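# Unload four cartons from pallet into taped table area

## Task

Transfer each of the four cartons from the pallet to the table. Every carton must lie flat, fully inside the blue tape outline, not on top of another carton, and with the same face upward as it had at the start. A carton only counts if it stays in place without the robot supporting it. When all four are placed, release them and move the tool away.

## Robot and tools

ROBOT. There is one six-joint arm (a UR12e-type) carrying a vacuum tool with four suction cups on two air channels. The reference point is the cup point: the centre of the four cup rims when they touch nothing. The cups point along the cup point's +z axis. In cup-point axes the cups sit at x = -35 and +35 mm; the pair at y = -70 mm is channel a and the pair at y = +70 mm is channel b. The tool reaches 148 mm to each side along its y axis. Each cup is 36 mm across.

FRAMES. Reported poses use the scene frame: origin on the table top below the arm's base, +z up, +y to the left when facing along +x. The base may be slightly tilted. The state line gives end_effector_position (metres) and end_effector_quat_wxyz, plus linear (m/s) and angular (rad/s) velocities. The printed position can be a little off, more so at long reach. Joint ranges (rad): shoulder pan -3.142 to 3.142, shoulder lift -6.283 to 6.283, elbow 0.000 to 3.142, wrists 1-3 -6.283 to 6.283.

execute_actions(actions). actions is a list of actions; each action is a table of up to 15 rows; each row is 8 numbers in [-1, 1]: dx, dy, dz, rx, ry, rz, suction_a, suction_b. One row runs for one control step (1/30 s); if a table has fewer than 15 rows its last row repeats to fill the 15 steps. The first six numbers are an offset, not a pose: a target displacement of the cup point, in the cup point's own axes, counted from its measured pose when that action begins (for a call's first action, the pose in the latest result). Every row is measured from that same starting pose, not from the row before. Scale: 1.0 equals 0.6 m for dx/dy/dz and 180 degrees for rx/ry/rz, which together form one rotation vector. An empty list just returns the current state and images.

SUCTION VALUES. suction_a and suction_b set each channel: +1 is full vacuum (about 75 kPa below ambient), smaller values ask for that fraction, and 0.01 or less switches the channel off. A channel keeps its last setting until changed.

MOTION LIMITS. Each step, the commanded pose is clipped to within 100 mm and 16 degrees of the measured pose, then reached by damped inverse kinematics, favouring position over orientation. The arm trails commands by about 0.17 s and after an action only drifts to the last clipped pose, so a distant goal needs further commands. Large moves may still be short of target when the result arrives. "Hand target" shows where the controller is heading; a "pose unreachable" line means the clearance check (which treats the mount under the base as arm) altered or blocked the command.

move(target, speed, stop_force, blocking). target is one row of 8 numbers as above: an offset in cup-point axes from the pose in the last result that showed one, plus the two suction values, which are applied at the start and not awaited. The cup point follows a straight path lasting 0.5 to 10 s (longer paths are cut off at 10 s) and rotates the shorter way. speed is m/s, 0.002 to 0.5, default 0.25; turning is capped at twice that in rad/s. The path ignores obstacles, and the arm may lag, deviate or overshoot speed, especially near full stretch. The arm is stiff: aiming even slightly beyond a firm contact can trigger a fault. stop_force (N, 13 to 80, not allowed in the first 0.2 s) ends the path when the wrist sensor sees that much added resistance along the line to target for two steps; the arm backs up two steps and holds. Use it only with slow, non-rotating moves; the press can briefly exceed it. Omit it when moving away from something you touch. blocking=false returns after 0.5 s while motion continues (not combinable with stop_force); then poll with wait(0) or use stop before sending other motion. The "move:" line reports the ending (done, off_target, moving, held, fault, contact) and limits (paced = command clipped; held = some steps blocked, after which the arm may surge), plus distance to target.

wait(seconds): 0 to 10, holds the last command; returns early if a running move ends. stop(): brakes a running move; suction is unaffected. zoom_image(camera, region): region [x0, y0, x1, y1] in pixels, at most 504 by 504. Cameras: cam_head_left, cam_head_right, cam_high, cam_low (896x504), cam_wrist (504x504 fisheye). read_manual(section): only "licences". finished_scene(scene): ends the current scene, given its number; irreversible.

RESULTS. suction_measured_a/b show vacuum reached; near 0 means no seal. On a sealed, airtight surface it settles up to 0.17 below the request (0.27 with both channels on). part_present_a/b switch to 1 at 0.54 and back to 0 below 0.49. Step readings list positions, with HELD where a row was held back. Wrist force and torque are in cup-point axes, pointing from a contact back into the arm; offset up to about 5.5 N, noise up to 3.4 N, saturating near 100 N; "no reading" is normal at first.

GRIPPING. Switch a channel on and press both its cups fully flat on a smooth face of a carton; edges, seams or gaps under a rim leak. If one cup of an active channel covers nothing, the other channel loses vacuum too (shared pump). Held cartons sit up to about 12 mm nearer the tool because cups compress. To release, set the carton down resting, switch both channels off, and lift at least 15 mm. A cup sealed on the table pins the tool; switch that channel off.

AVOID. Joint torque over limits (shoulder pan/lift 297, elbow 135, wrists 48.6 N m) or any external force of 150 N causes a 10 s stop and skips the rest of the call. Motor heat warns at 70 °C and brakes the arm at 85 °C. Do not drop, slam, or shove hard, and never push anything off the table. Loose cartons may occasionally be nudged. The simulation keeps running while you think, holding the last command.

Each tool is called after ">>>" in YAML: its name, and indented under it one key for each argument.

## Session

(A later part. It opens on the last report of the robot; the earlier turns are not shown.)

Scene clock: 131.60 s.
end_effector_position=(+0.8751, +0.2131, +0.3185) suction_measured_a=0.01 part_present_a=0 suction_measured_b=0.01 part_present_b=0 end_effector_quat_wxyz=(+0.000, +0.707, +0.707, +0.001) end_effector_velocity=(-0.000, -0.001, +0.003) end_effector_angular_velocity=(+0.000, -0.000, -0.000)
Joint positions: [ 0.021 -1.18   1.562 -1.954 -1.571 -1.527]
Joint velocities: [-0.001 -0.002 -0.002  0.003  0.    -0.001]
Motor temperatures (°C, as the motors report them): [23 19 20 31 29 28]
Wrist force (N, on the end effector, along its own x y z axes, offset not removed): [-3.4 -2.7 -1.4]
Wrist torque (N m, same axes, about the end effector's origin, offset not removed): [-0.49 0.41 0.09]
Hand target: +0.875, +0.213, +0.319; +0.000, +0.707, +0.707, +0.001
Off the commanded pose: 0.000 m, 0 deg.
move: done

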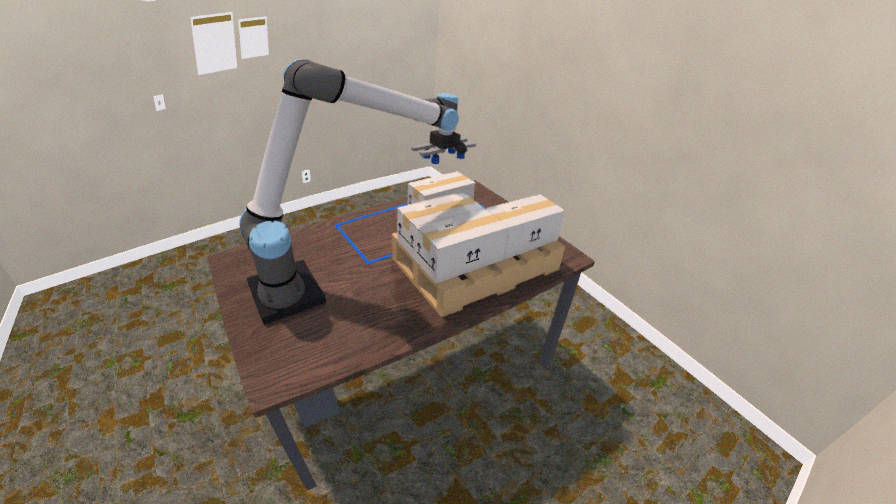

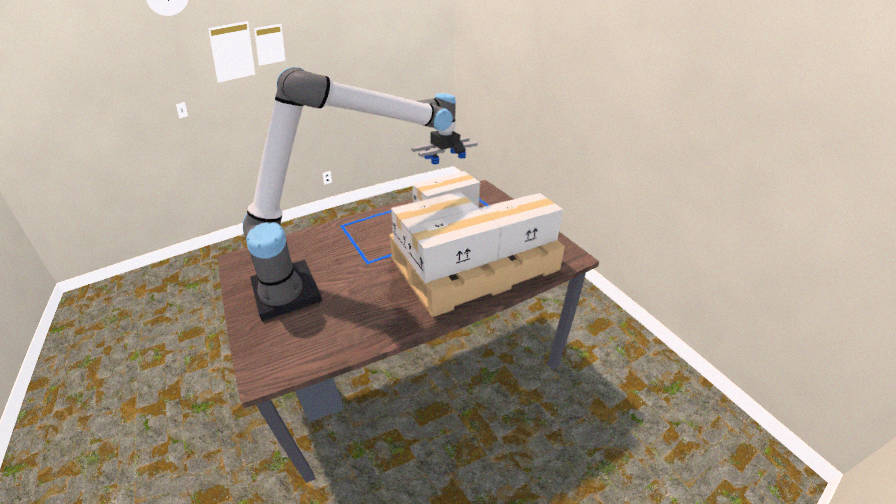

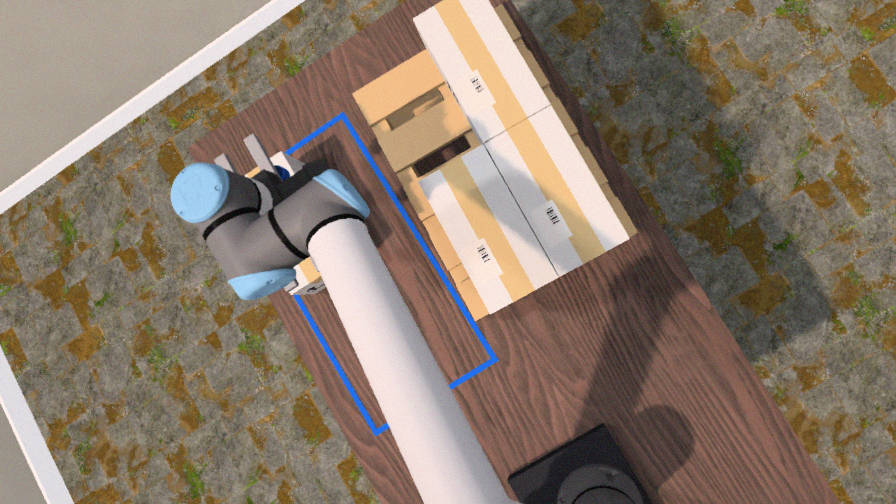

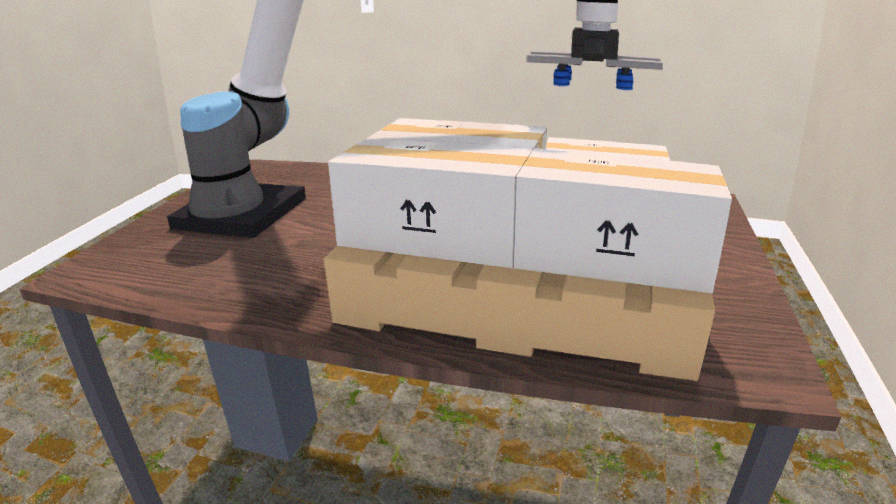

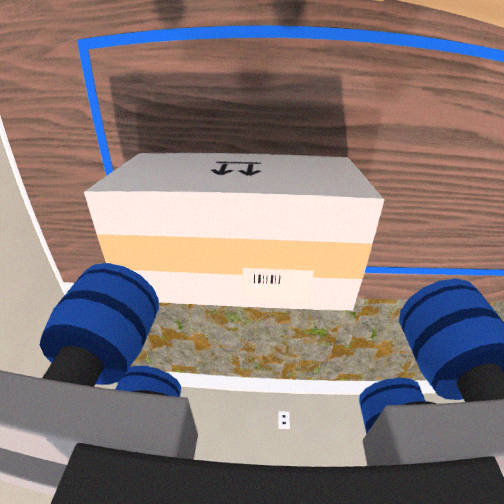

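>>> move:
  target: [0.08,0.05,0.27,0,0,0,0,0]
  speed: 0.25

>>> execute_actions:
  actions:
    - [[0,0,0.01,0,0,0,0,0],[0,0,0.013,0,0,0,0,0],[0,0,0.016,0,0,0,0,0],[0,0,0.019,0,0,0,0,0],[0,0,0.021,0,0,0,1,1]]
    - [[0,0,0,0,0,0,1,1]]

Scene clock: 146.03 s.
end_effector_position=(+0.9051, +0.2611, +0.1570) suction_measured_a=0.01 part_present_a=0 suction_measured_b=0.01 part_present_b=0 end_effector_quat_wxyz=(+0.000, +0.707, +0.707, +0.001) end_effector_velocity=(+0.001, +0.002, -0.002) end_effector_angular_velocity=(-0.001, -0.001, +0.001)
Joint positions: [ 0.072 -0.995  1.594 -2.171 -1.571 -1.476]
Joint velocities: [ 0.002  0.003 -0.002 -0.003 -0.001  0.001]
Motor temperatures (°C, as the motors report them): [23 19 20 31 29 28]
Wrist force (N, on the end effector, along its own x y z axes, offset not removed): [1.5 -2.0 -2.0]
Wrist torque (N m, same axes, about the end effector's origin, offset not removed): [-0.36 -0.25 0.11]
Hand target: +0.905, +0.261, +0.157; +0.000, +0.707, +0.707, +0.001
Off the commanded pose: 0.000 m, 0 deg.
move: done

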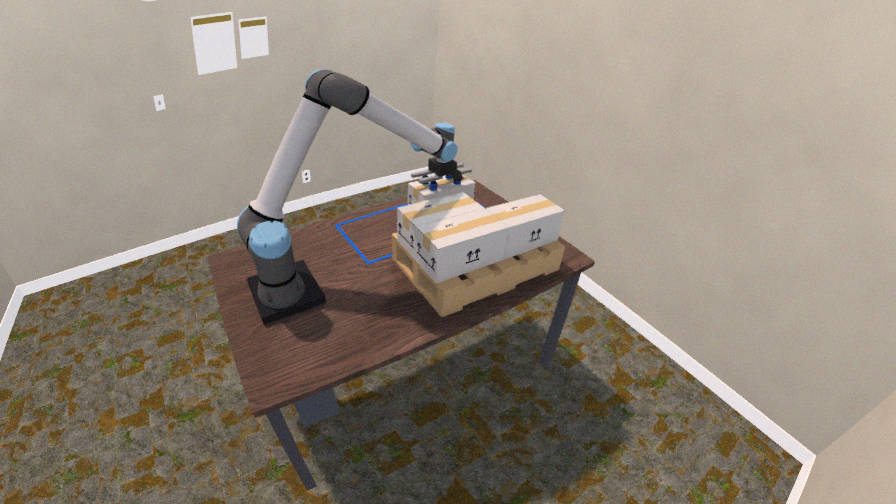

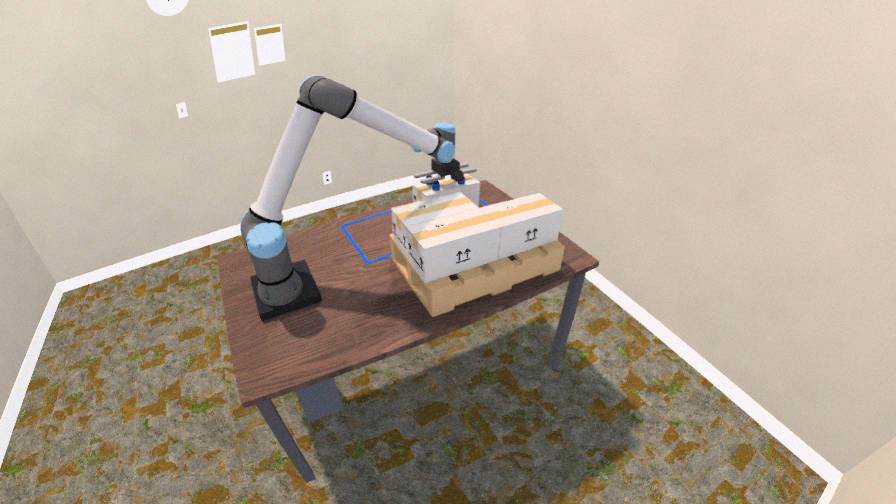

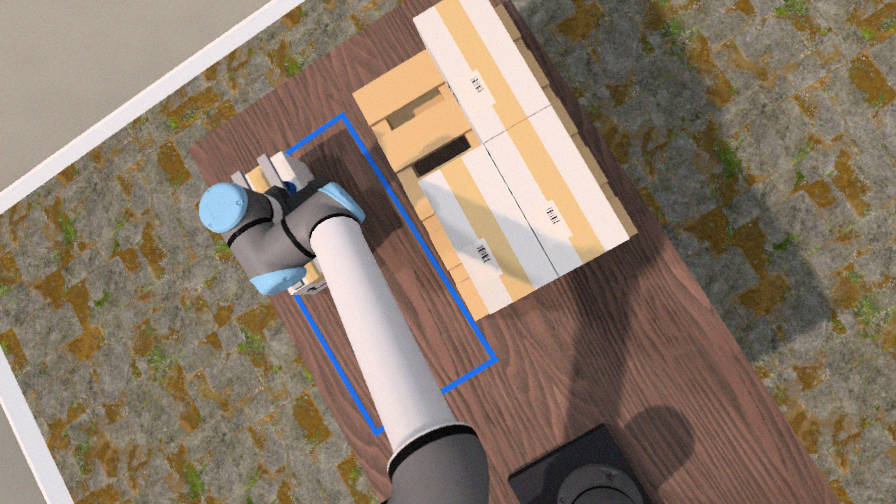

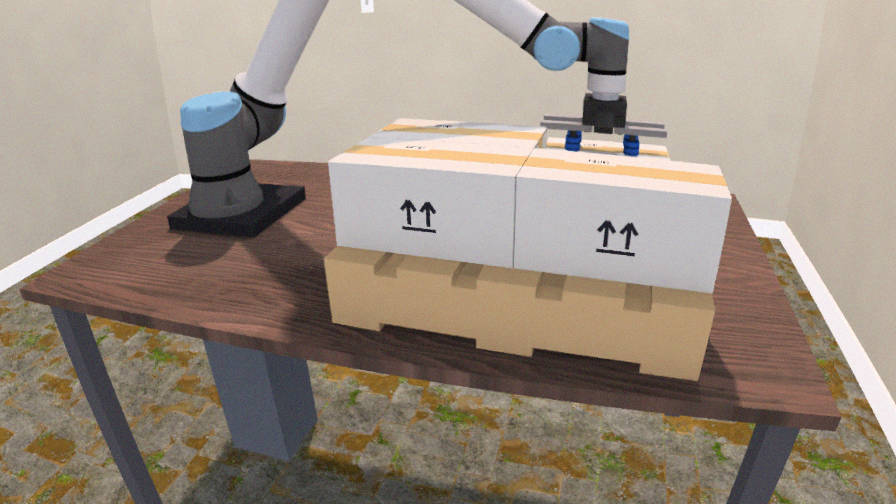

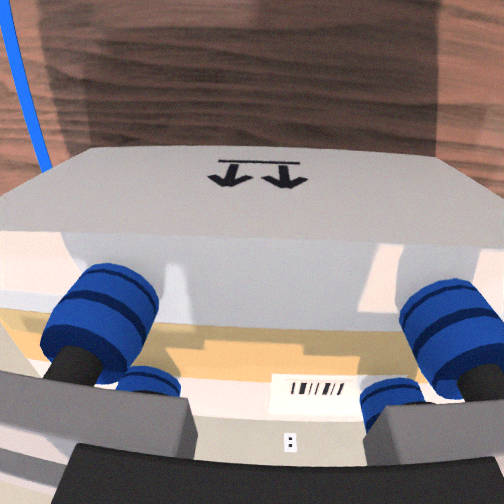

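Scene clock: 147.03 s.
end_effector_position=(+0.9050, +0.2611, +0.1446) suction_measured_a=0.59 part_present_a=1 suction_measured_b=0.59 part_present_b=1 end_effector_quat_wxyz=(+0.000, +0.707, +0.707, +0.001) end_effector_velocity=(+0.000, +0.000, +0.001) end_effector_angular_velocity=(-0.000, -0.000, +0.000)
Joint positions: [ 0.072 -0.984  1.6   -2.189 -1.571 -1.476]
Joint velocities: [ 0. -0. -0.  0. -0. -0.]
Motor temperatures (°C, as the motors report them): [23 19 20 31 29 28]
Wrist force (N, on the end effector, along its own x y z axes, offset not removed): [2.2 -2.0 18.2]
Wrist torque (N m, same axes, about the end effector's origin, offset not removed): [-0.68 -0.49 0.19]
Hand target: +0.905, +0.261, +0.145; +0.000, +0.707, +0.707, +0.001
Off the commanded pose: 0.000 m, 0 deg.
Step readings (end_effector_position; steps 1 to 15: 1st action; 16 to 30: 2nd action):
0: (+0.9051, +0.2611, +0.1570)
1: (+0.9051, +0.2611, +0.1568)
2: (+0.9053, +0.2611, +0.1562)
4: (+0.9053, +0.2611, +0.1535)
8: (+0.9051, +0.2611, +0.1478)
15: (+0.9050, +0.2611, +0.1448)
16: (+0.9051, +0.2611, +0.1447)
17: (+0.9051, +0.2611, +0.1447)
19: (+0.9051, +0.2611, +0.1447)
23: (+0.9051, +0.2611, +0.1447)
30: end_effector_position above

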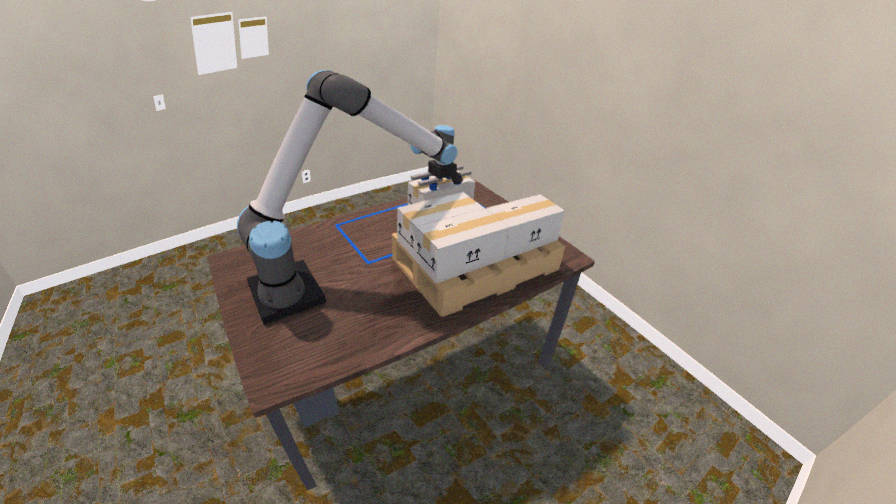

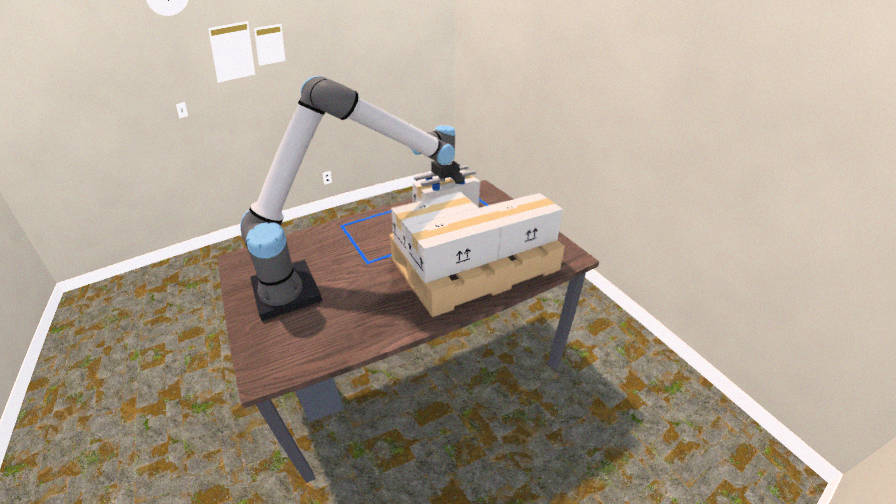

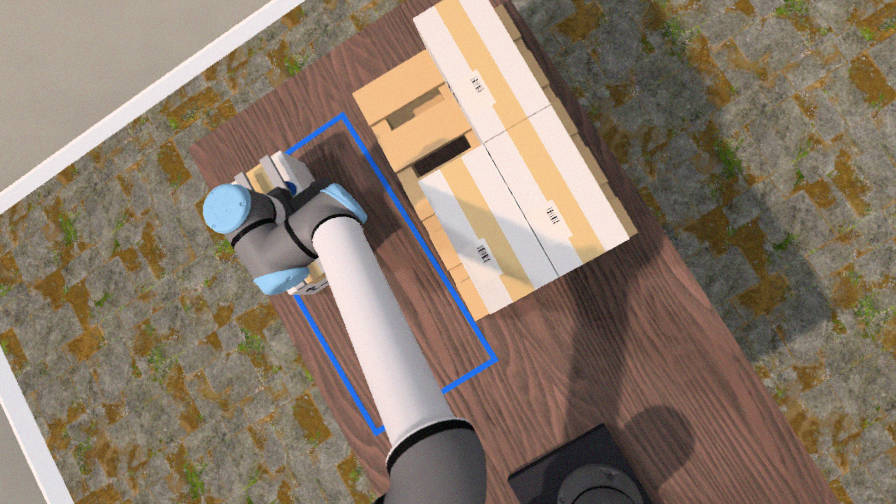

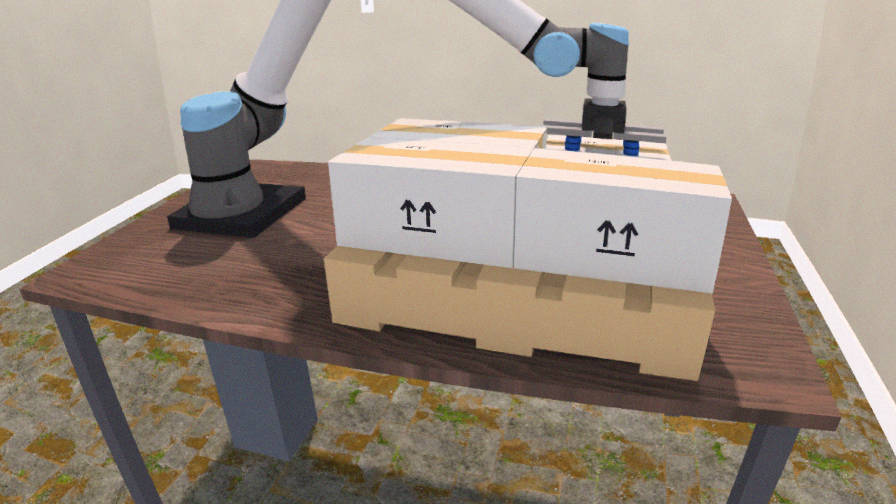

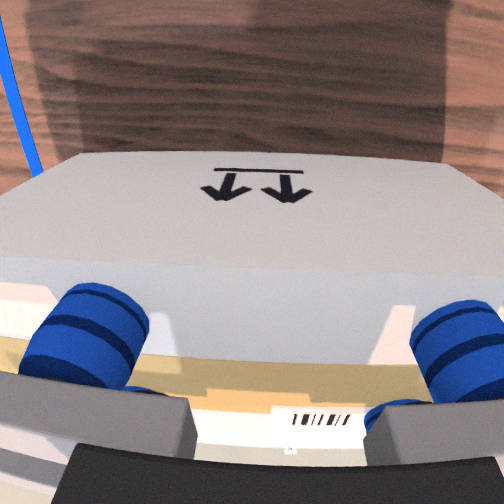

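>>> execute_actions:
  actions:
    - [[0.005,0,0,0,0,0,1,1],[0.01,0,0,0,0,0,1,1],[0.015,0,0,0,0,0,1,1],[0.02,0,0,0,0,0,1,1],[0.025,0,0,0,0,0,1,1],[0.03,0,0,0,0,0,1,1],[0.035,0,0,0,0,0,1,1],[0.04,0,0,0,0,0,1,1]]
    - [[0,0,0.002,0,0,0,1,1],[0,0,0.004,0,0,0,1,1],[0,0,0.006,0,0,0,1,1],[0,0,0.008,0,0,0,1,1],[0,0,0.0095,0,0,0,1,1]]
    - [[0,0,0,0,0,0,0,0]]

>>> move:
  target: [-0.12,-0.05,-0.3,0,0,0,0,0]
  speed: 0.3

Scene clock: 158.83 s.
end_effector_position=(+0.9050, +0.2832, +0.1394) suction_measured_a=0.01 part_present_a=0 suction_measured_b=0.01 part_present_b=0 end_effector_quat_wxyz=(+0.000, +0.707, +0.707, +0.001) end_effector_velocity=(-0.001, -0.000, -0.001) end_effector_angular_velocity=(+0.000, +0.002, -0.000)
Joint positions: [ 0.095 -0.97   1.588 -2.19  -1.571 -1.453]
Joint velocities: [-0.001  0.001  0.001  0.     0.    -0.   ]
Motor temperatures (°C, as the motors report them): [23 19 20 31 29 28]
Wrist force (N, on the end effector, along its own x y z axes, offset not removed): [1.5 -7.0 -43.5]
Wrist torque (N m, same axes, about the end effector's origin, offset not removed): [-0.22 -0.34 0.15]
Hand target: +0.905, +0.283, +0.139; +0.000, +0.707, +0.707, +0.001
Off the commanded pose: 0.000 m, 0 deg.
Step readings (end_effector_position; steps 1 to 15: 1st action; 16 to 30: 2nd action; 31 to 45: 3rd action):
0: (+0.9050, +0.2611, +0.1448)
1: (+0.9050, +0.2611, +0.1448)
2: (+0.9051, +0.2615, +0.1449)
4: (+0.9051, +0.2638, +0.1450)
8: (+0.9050, +0.2724, +0.1448)
15: (+0.9049, +0.2831, +0.1447)
16: (+0.9049, +0.2835, +0.1447)
17: (+0.9049, +0.2836, +0.1445)
19: (+0.9050, +0.2836, +0.1438)
23: (+0.9049, +0.2834, +0.1409)
30: (+0.9049, +0.2832, +0.1393)
31: (+0.9049, +0.2831, +0.1392)
32: (+0.9050, +0.2832, +0.1393)
34: (+0.9051, +0.2832, +0.1395)
38: (+0.9051, +0.2832, +0.1395)
45: end_effector_position above

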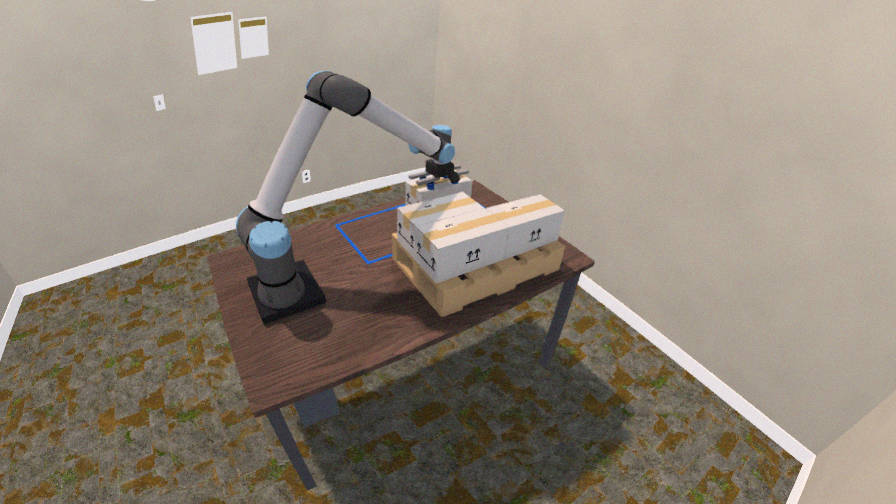

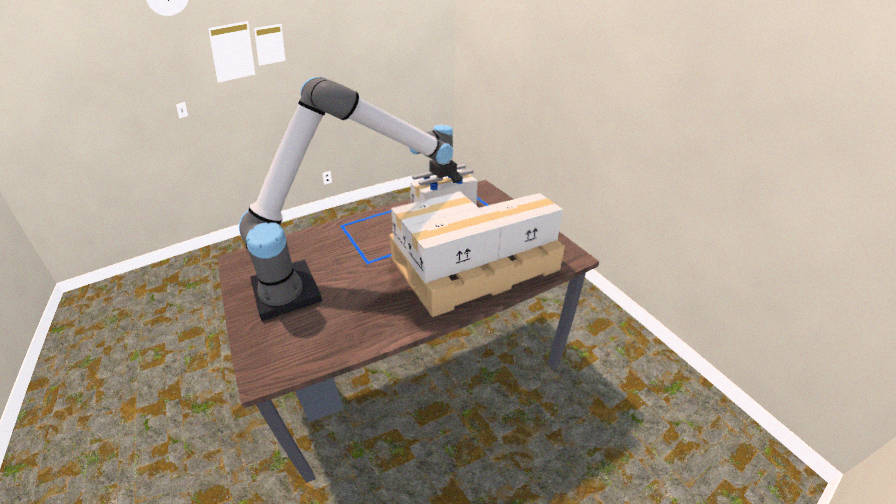

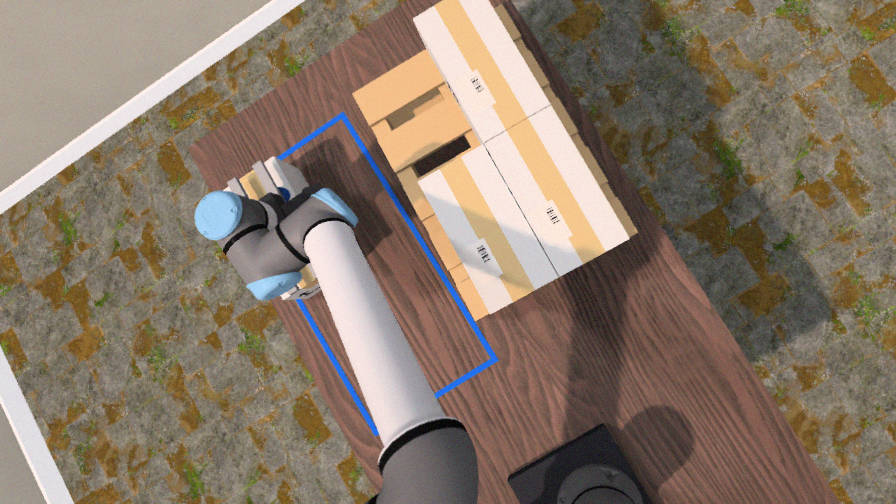

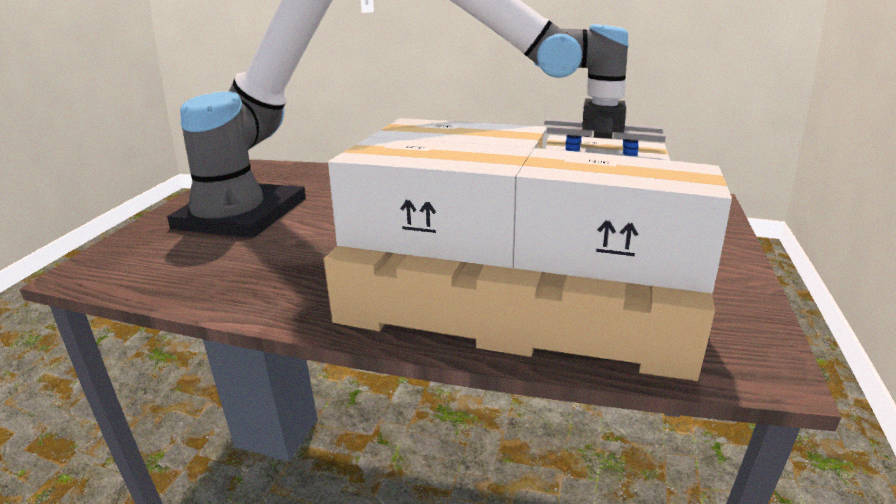

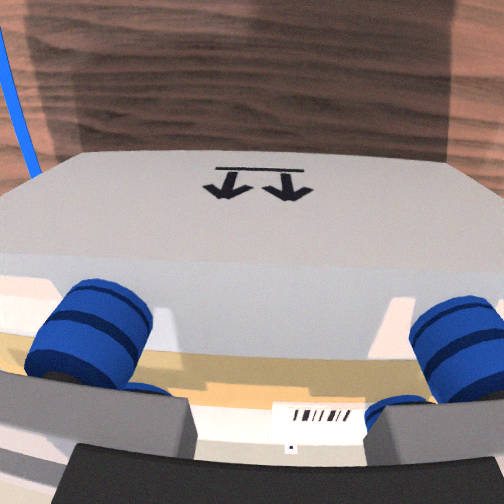

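Scene clock: 160.20 s.
end_effector_position=(+0.8750, +0.2112, +0.3189) suction_measured_a=0.01 part_present_a=0 suction_measured_b=0.01 part_present_b=0 end_effector_quat_wxyz=(+0.000, +0.707, +0.707, +0.001) end_effector_velocity=(-0.001, -0.003, +0.002) end_effector_angular_velocity=(-0.001, +0.001, -0.002)
Joint positions: [ 0.019 -1.181  1.563 -1.954 -1.571 -1.529]
Joint velocities: [-0.003 -0.003 -0.     0.004 -0.001 -0.001]
Motor temperatures (°C, as the motors report them): [23 19 20 31 29 28]
Wrist force (N, on the end effector, along its own x y z axes, offset not removed): [1.2 1.8 -3.1]
Wrist torque (N m, same axes, about the end effector's origin, offset not removed): [0.22 -0.31 0.10]
Hand target: +0.875, +0.211, +0.319; +0.000, +0.707, +0.707, +0.001
Off the commanded pose: 0.001 m, 0 deg.
move: done

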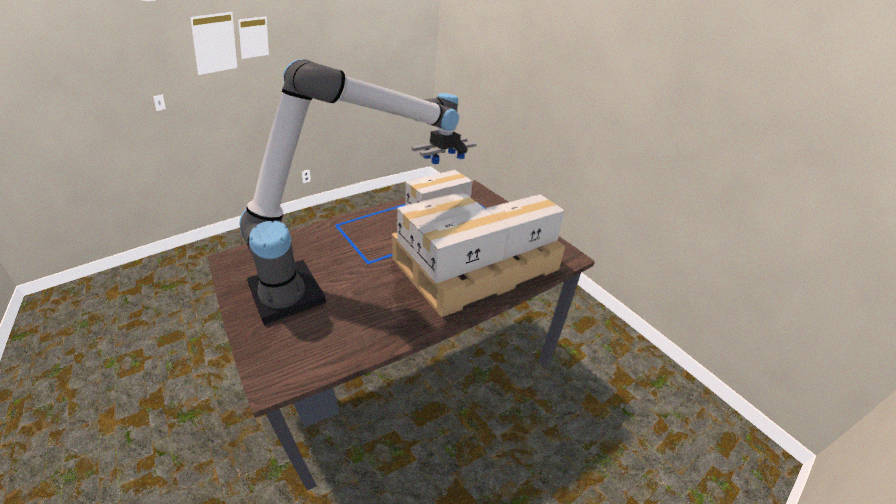

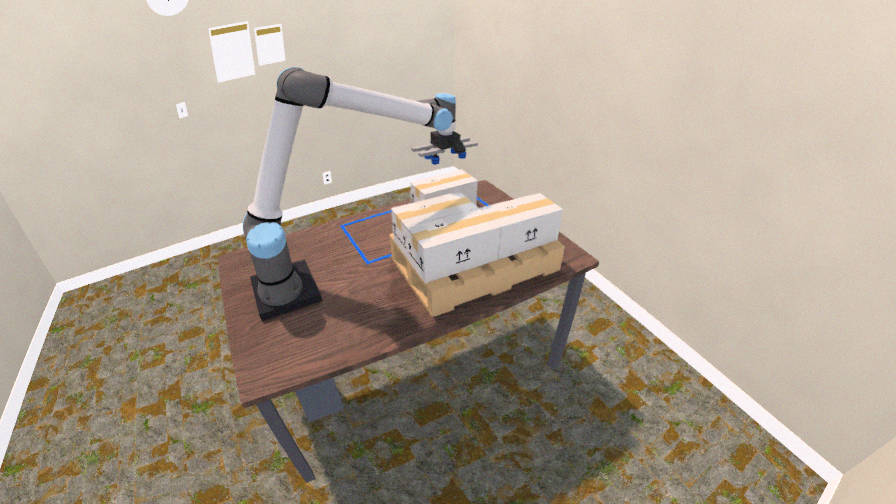

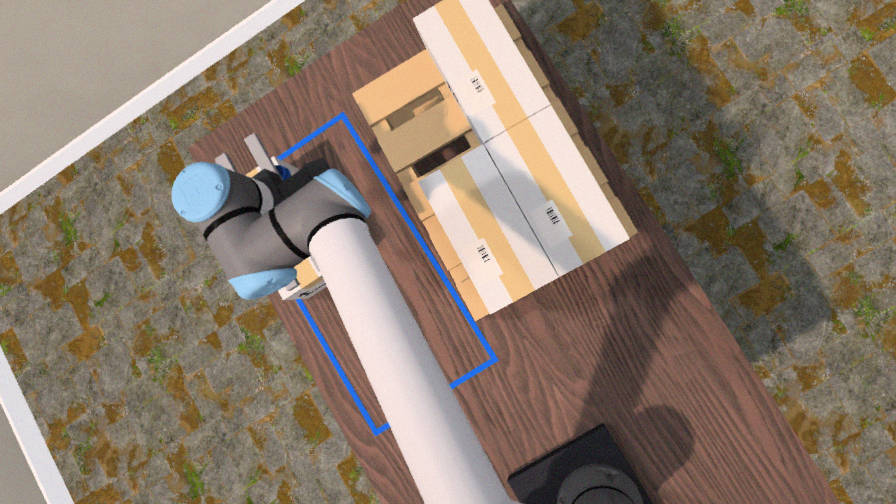

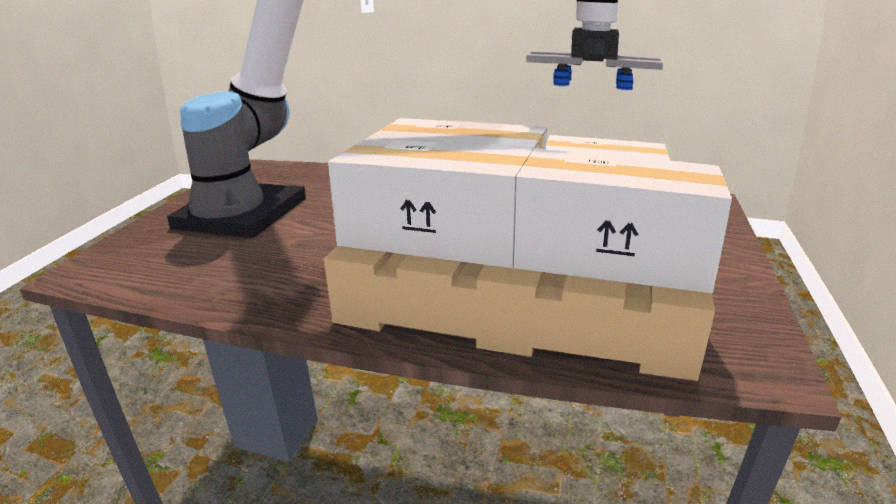

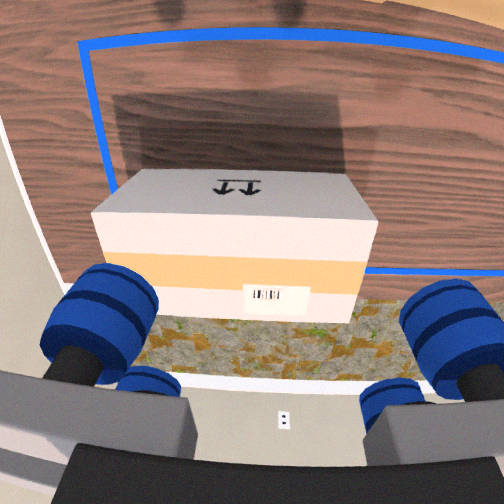

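Next: to (.631,-.123,.295).

>>> move:
  target: [-0.557,-0.407,0.05,0,0,0.0167,0,0]
  speed: 0.4

>>> zoom_image:
  camera: "cam_high"
  region: [180,90,420,330]

Scene clock: 166.87 s.
end_effector_position=(+0.6312, -0.1227, +0.2882) suction_measured_a=0.01 part_present_a=0 suction_measured_b=0.01 part_present_b=0 end_effector_quat_wxyz=(+0.000, +0.725, +0.689, +0.001) end_effector_velocity=(-0.002, -0.001, -0.001) end_effector_angular_velocity=(+0.000, +0.001, +0.002)
Joint positions: [-0.489 -1.561  2.092 -2.103 -1.571 -1.985]
Joint velocities: [-0.003 -0.002  0.003 -0.    -0.    -0.005]
Motor temperatures (°C, as the motors report them): [23 19 20 31 29 28]
Wrist force (N, on the end effector, along its own x y z axes, offset not removed): [-1.9 -0.9 0.6]
Wrist torque (N m, same axes, about the end effector's origin, offset not removed): [-0.09 0.10 0.12]
Hand target: +0.631, -0.123, +0.288; +0.000, +0.725, +0.689, +0.001
Off the commanded pose: 0.001 m, 0 deg.
move: done

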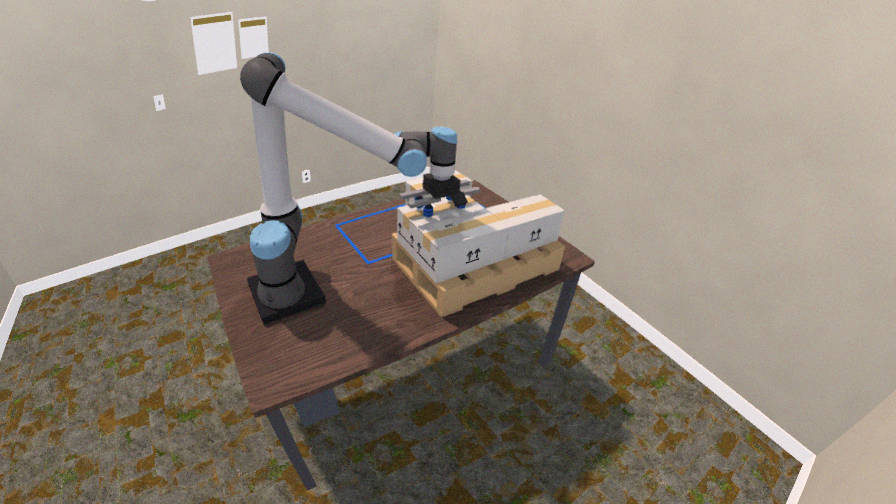

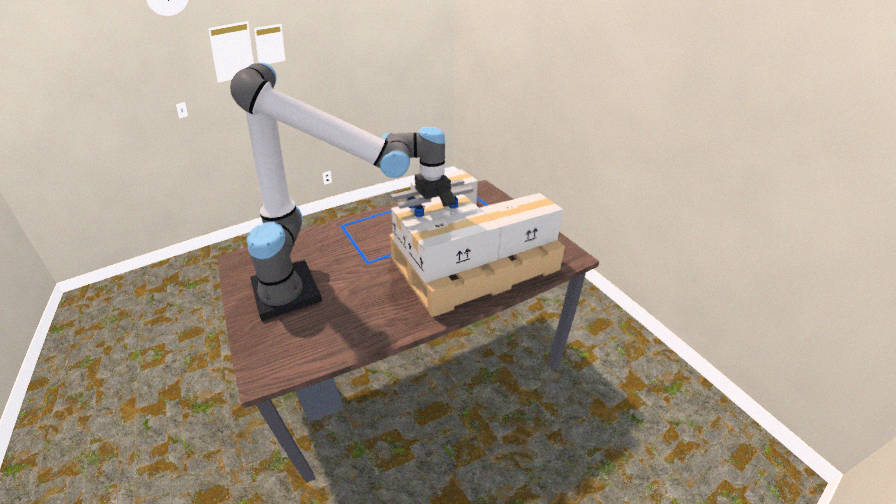

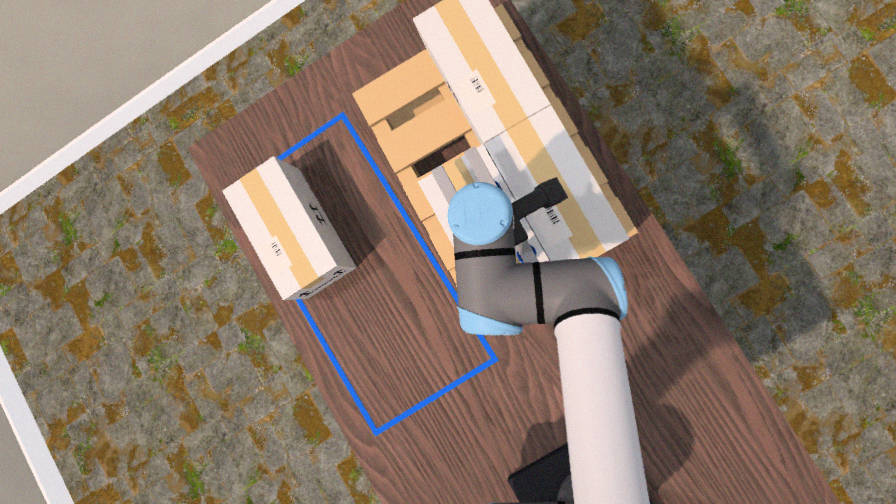

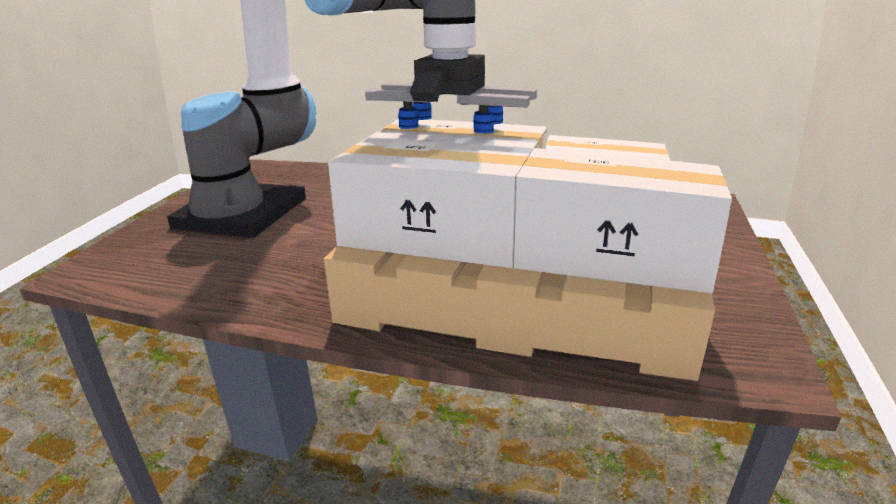

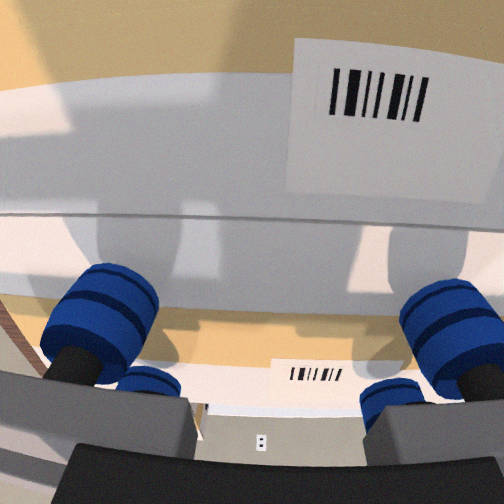

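Region (180, 90, 420, 330) of cam_high's 896x504 image, scaled by 2.100, with more detail than that image has.

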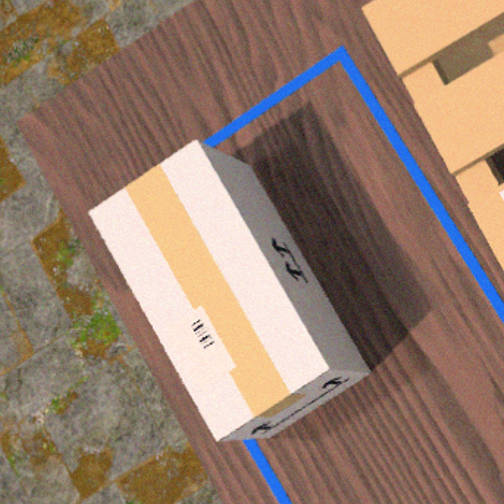

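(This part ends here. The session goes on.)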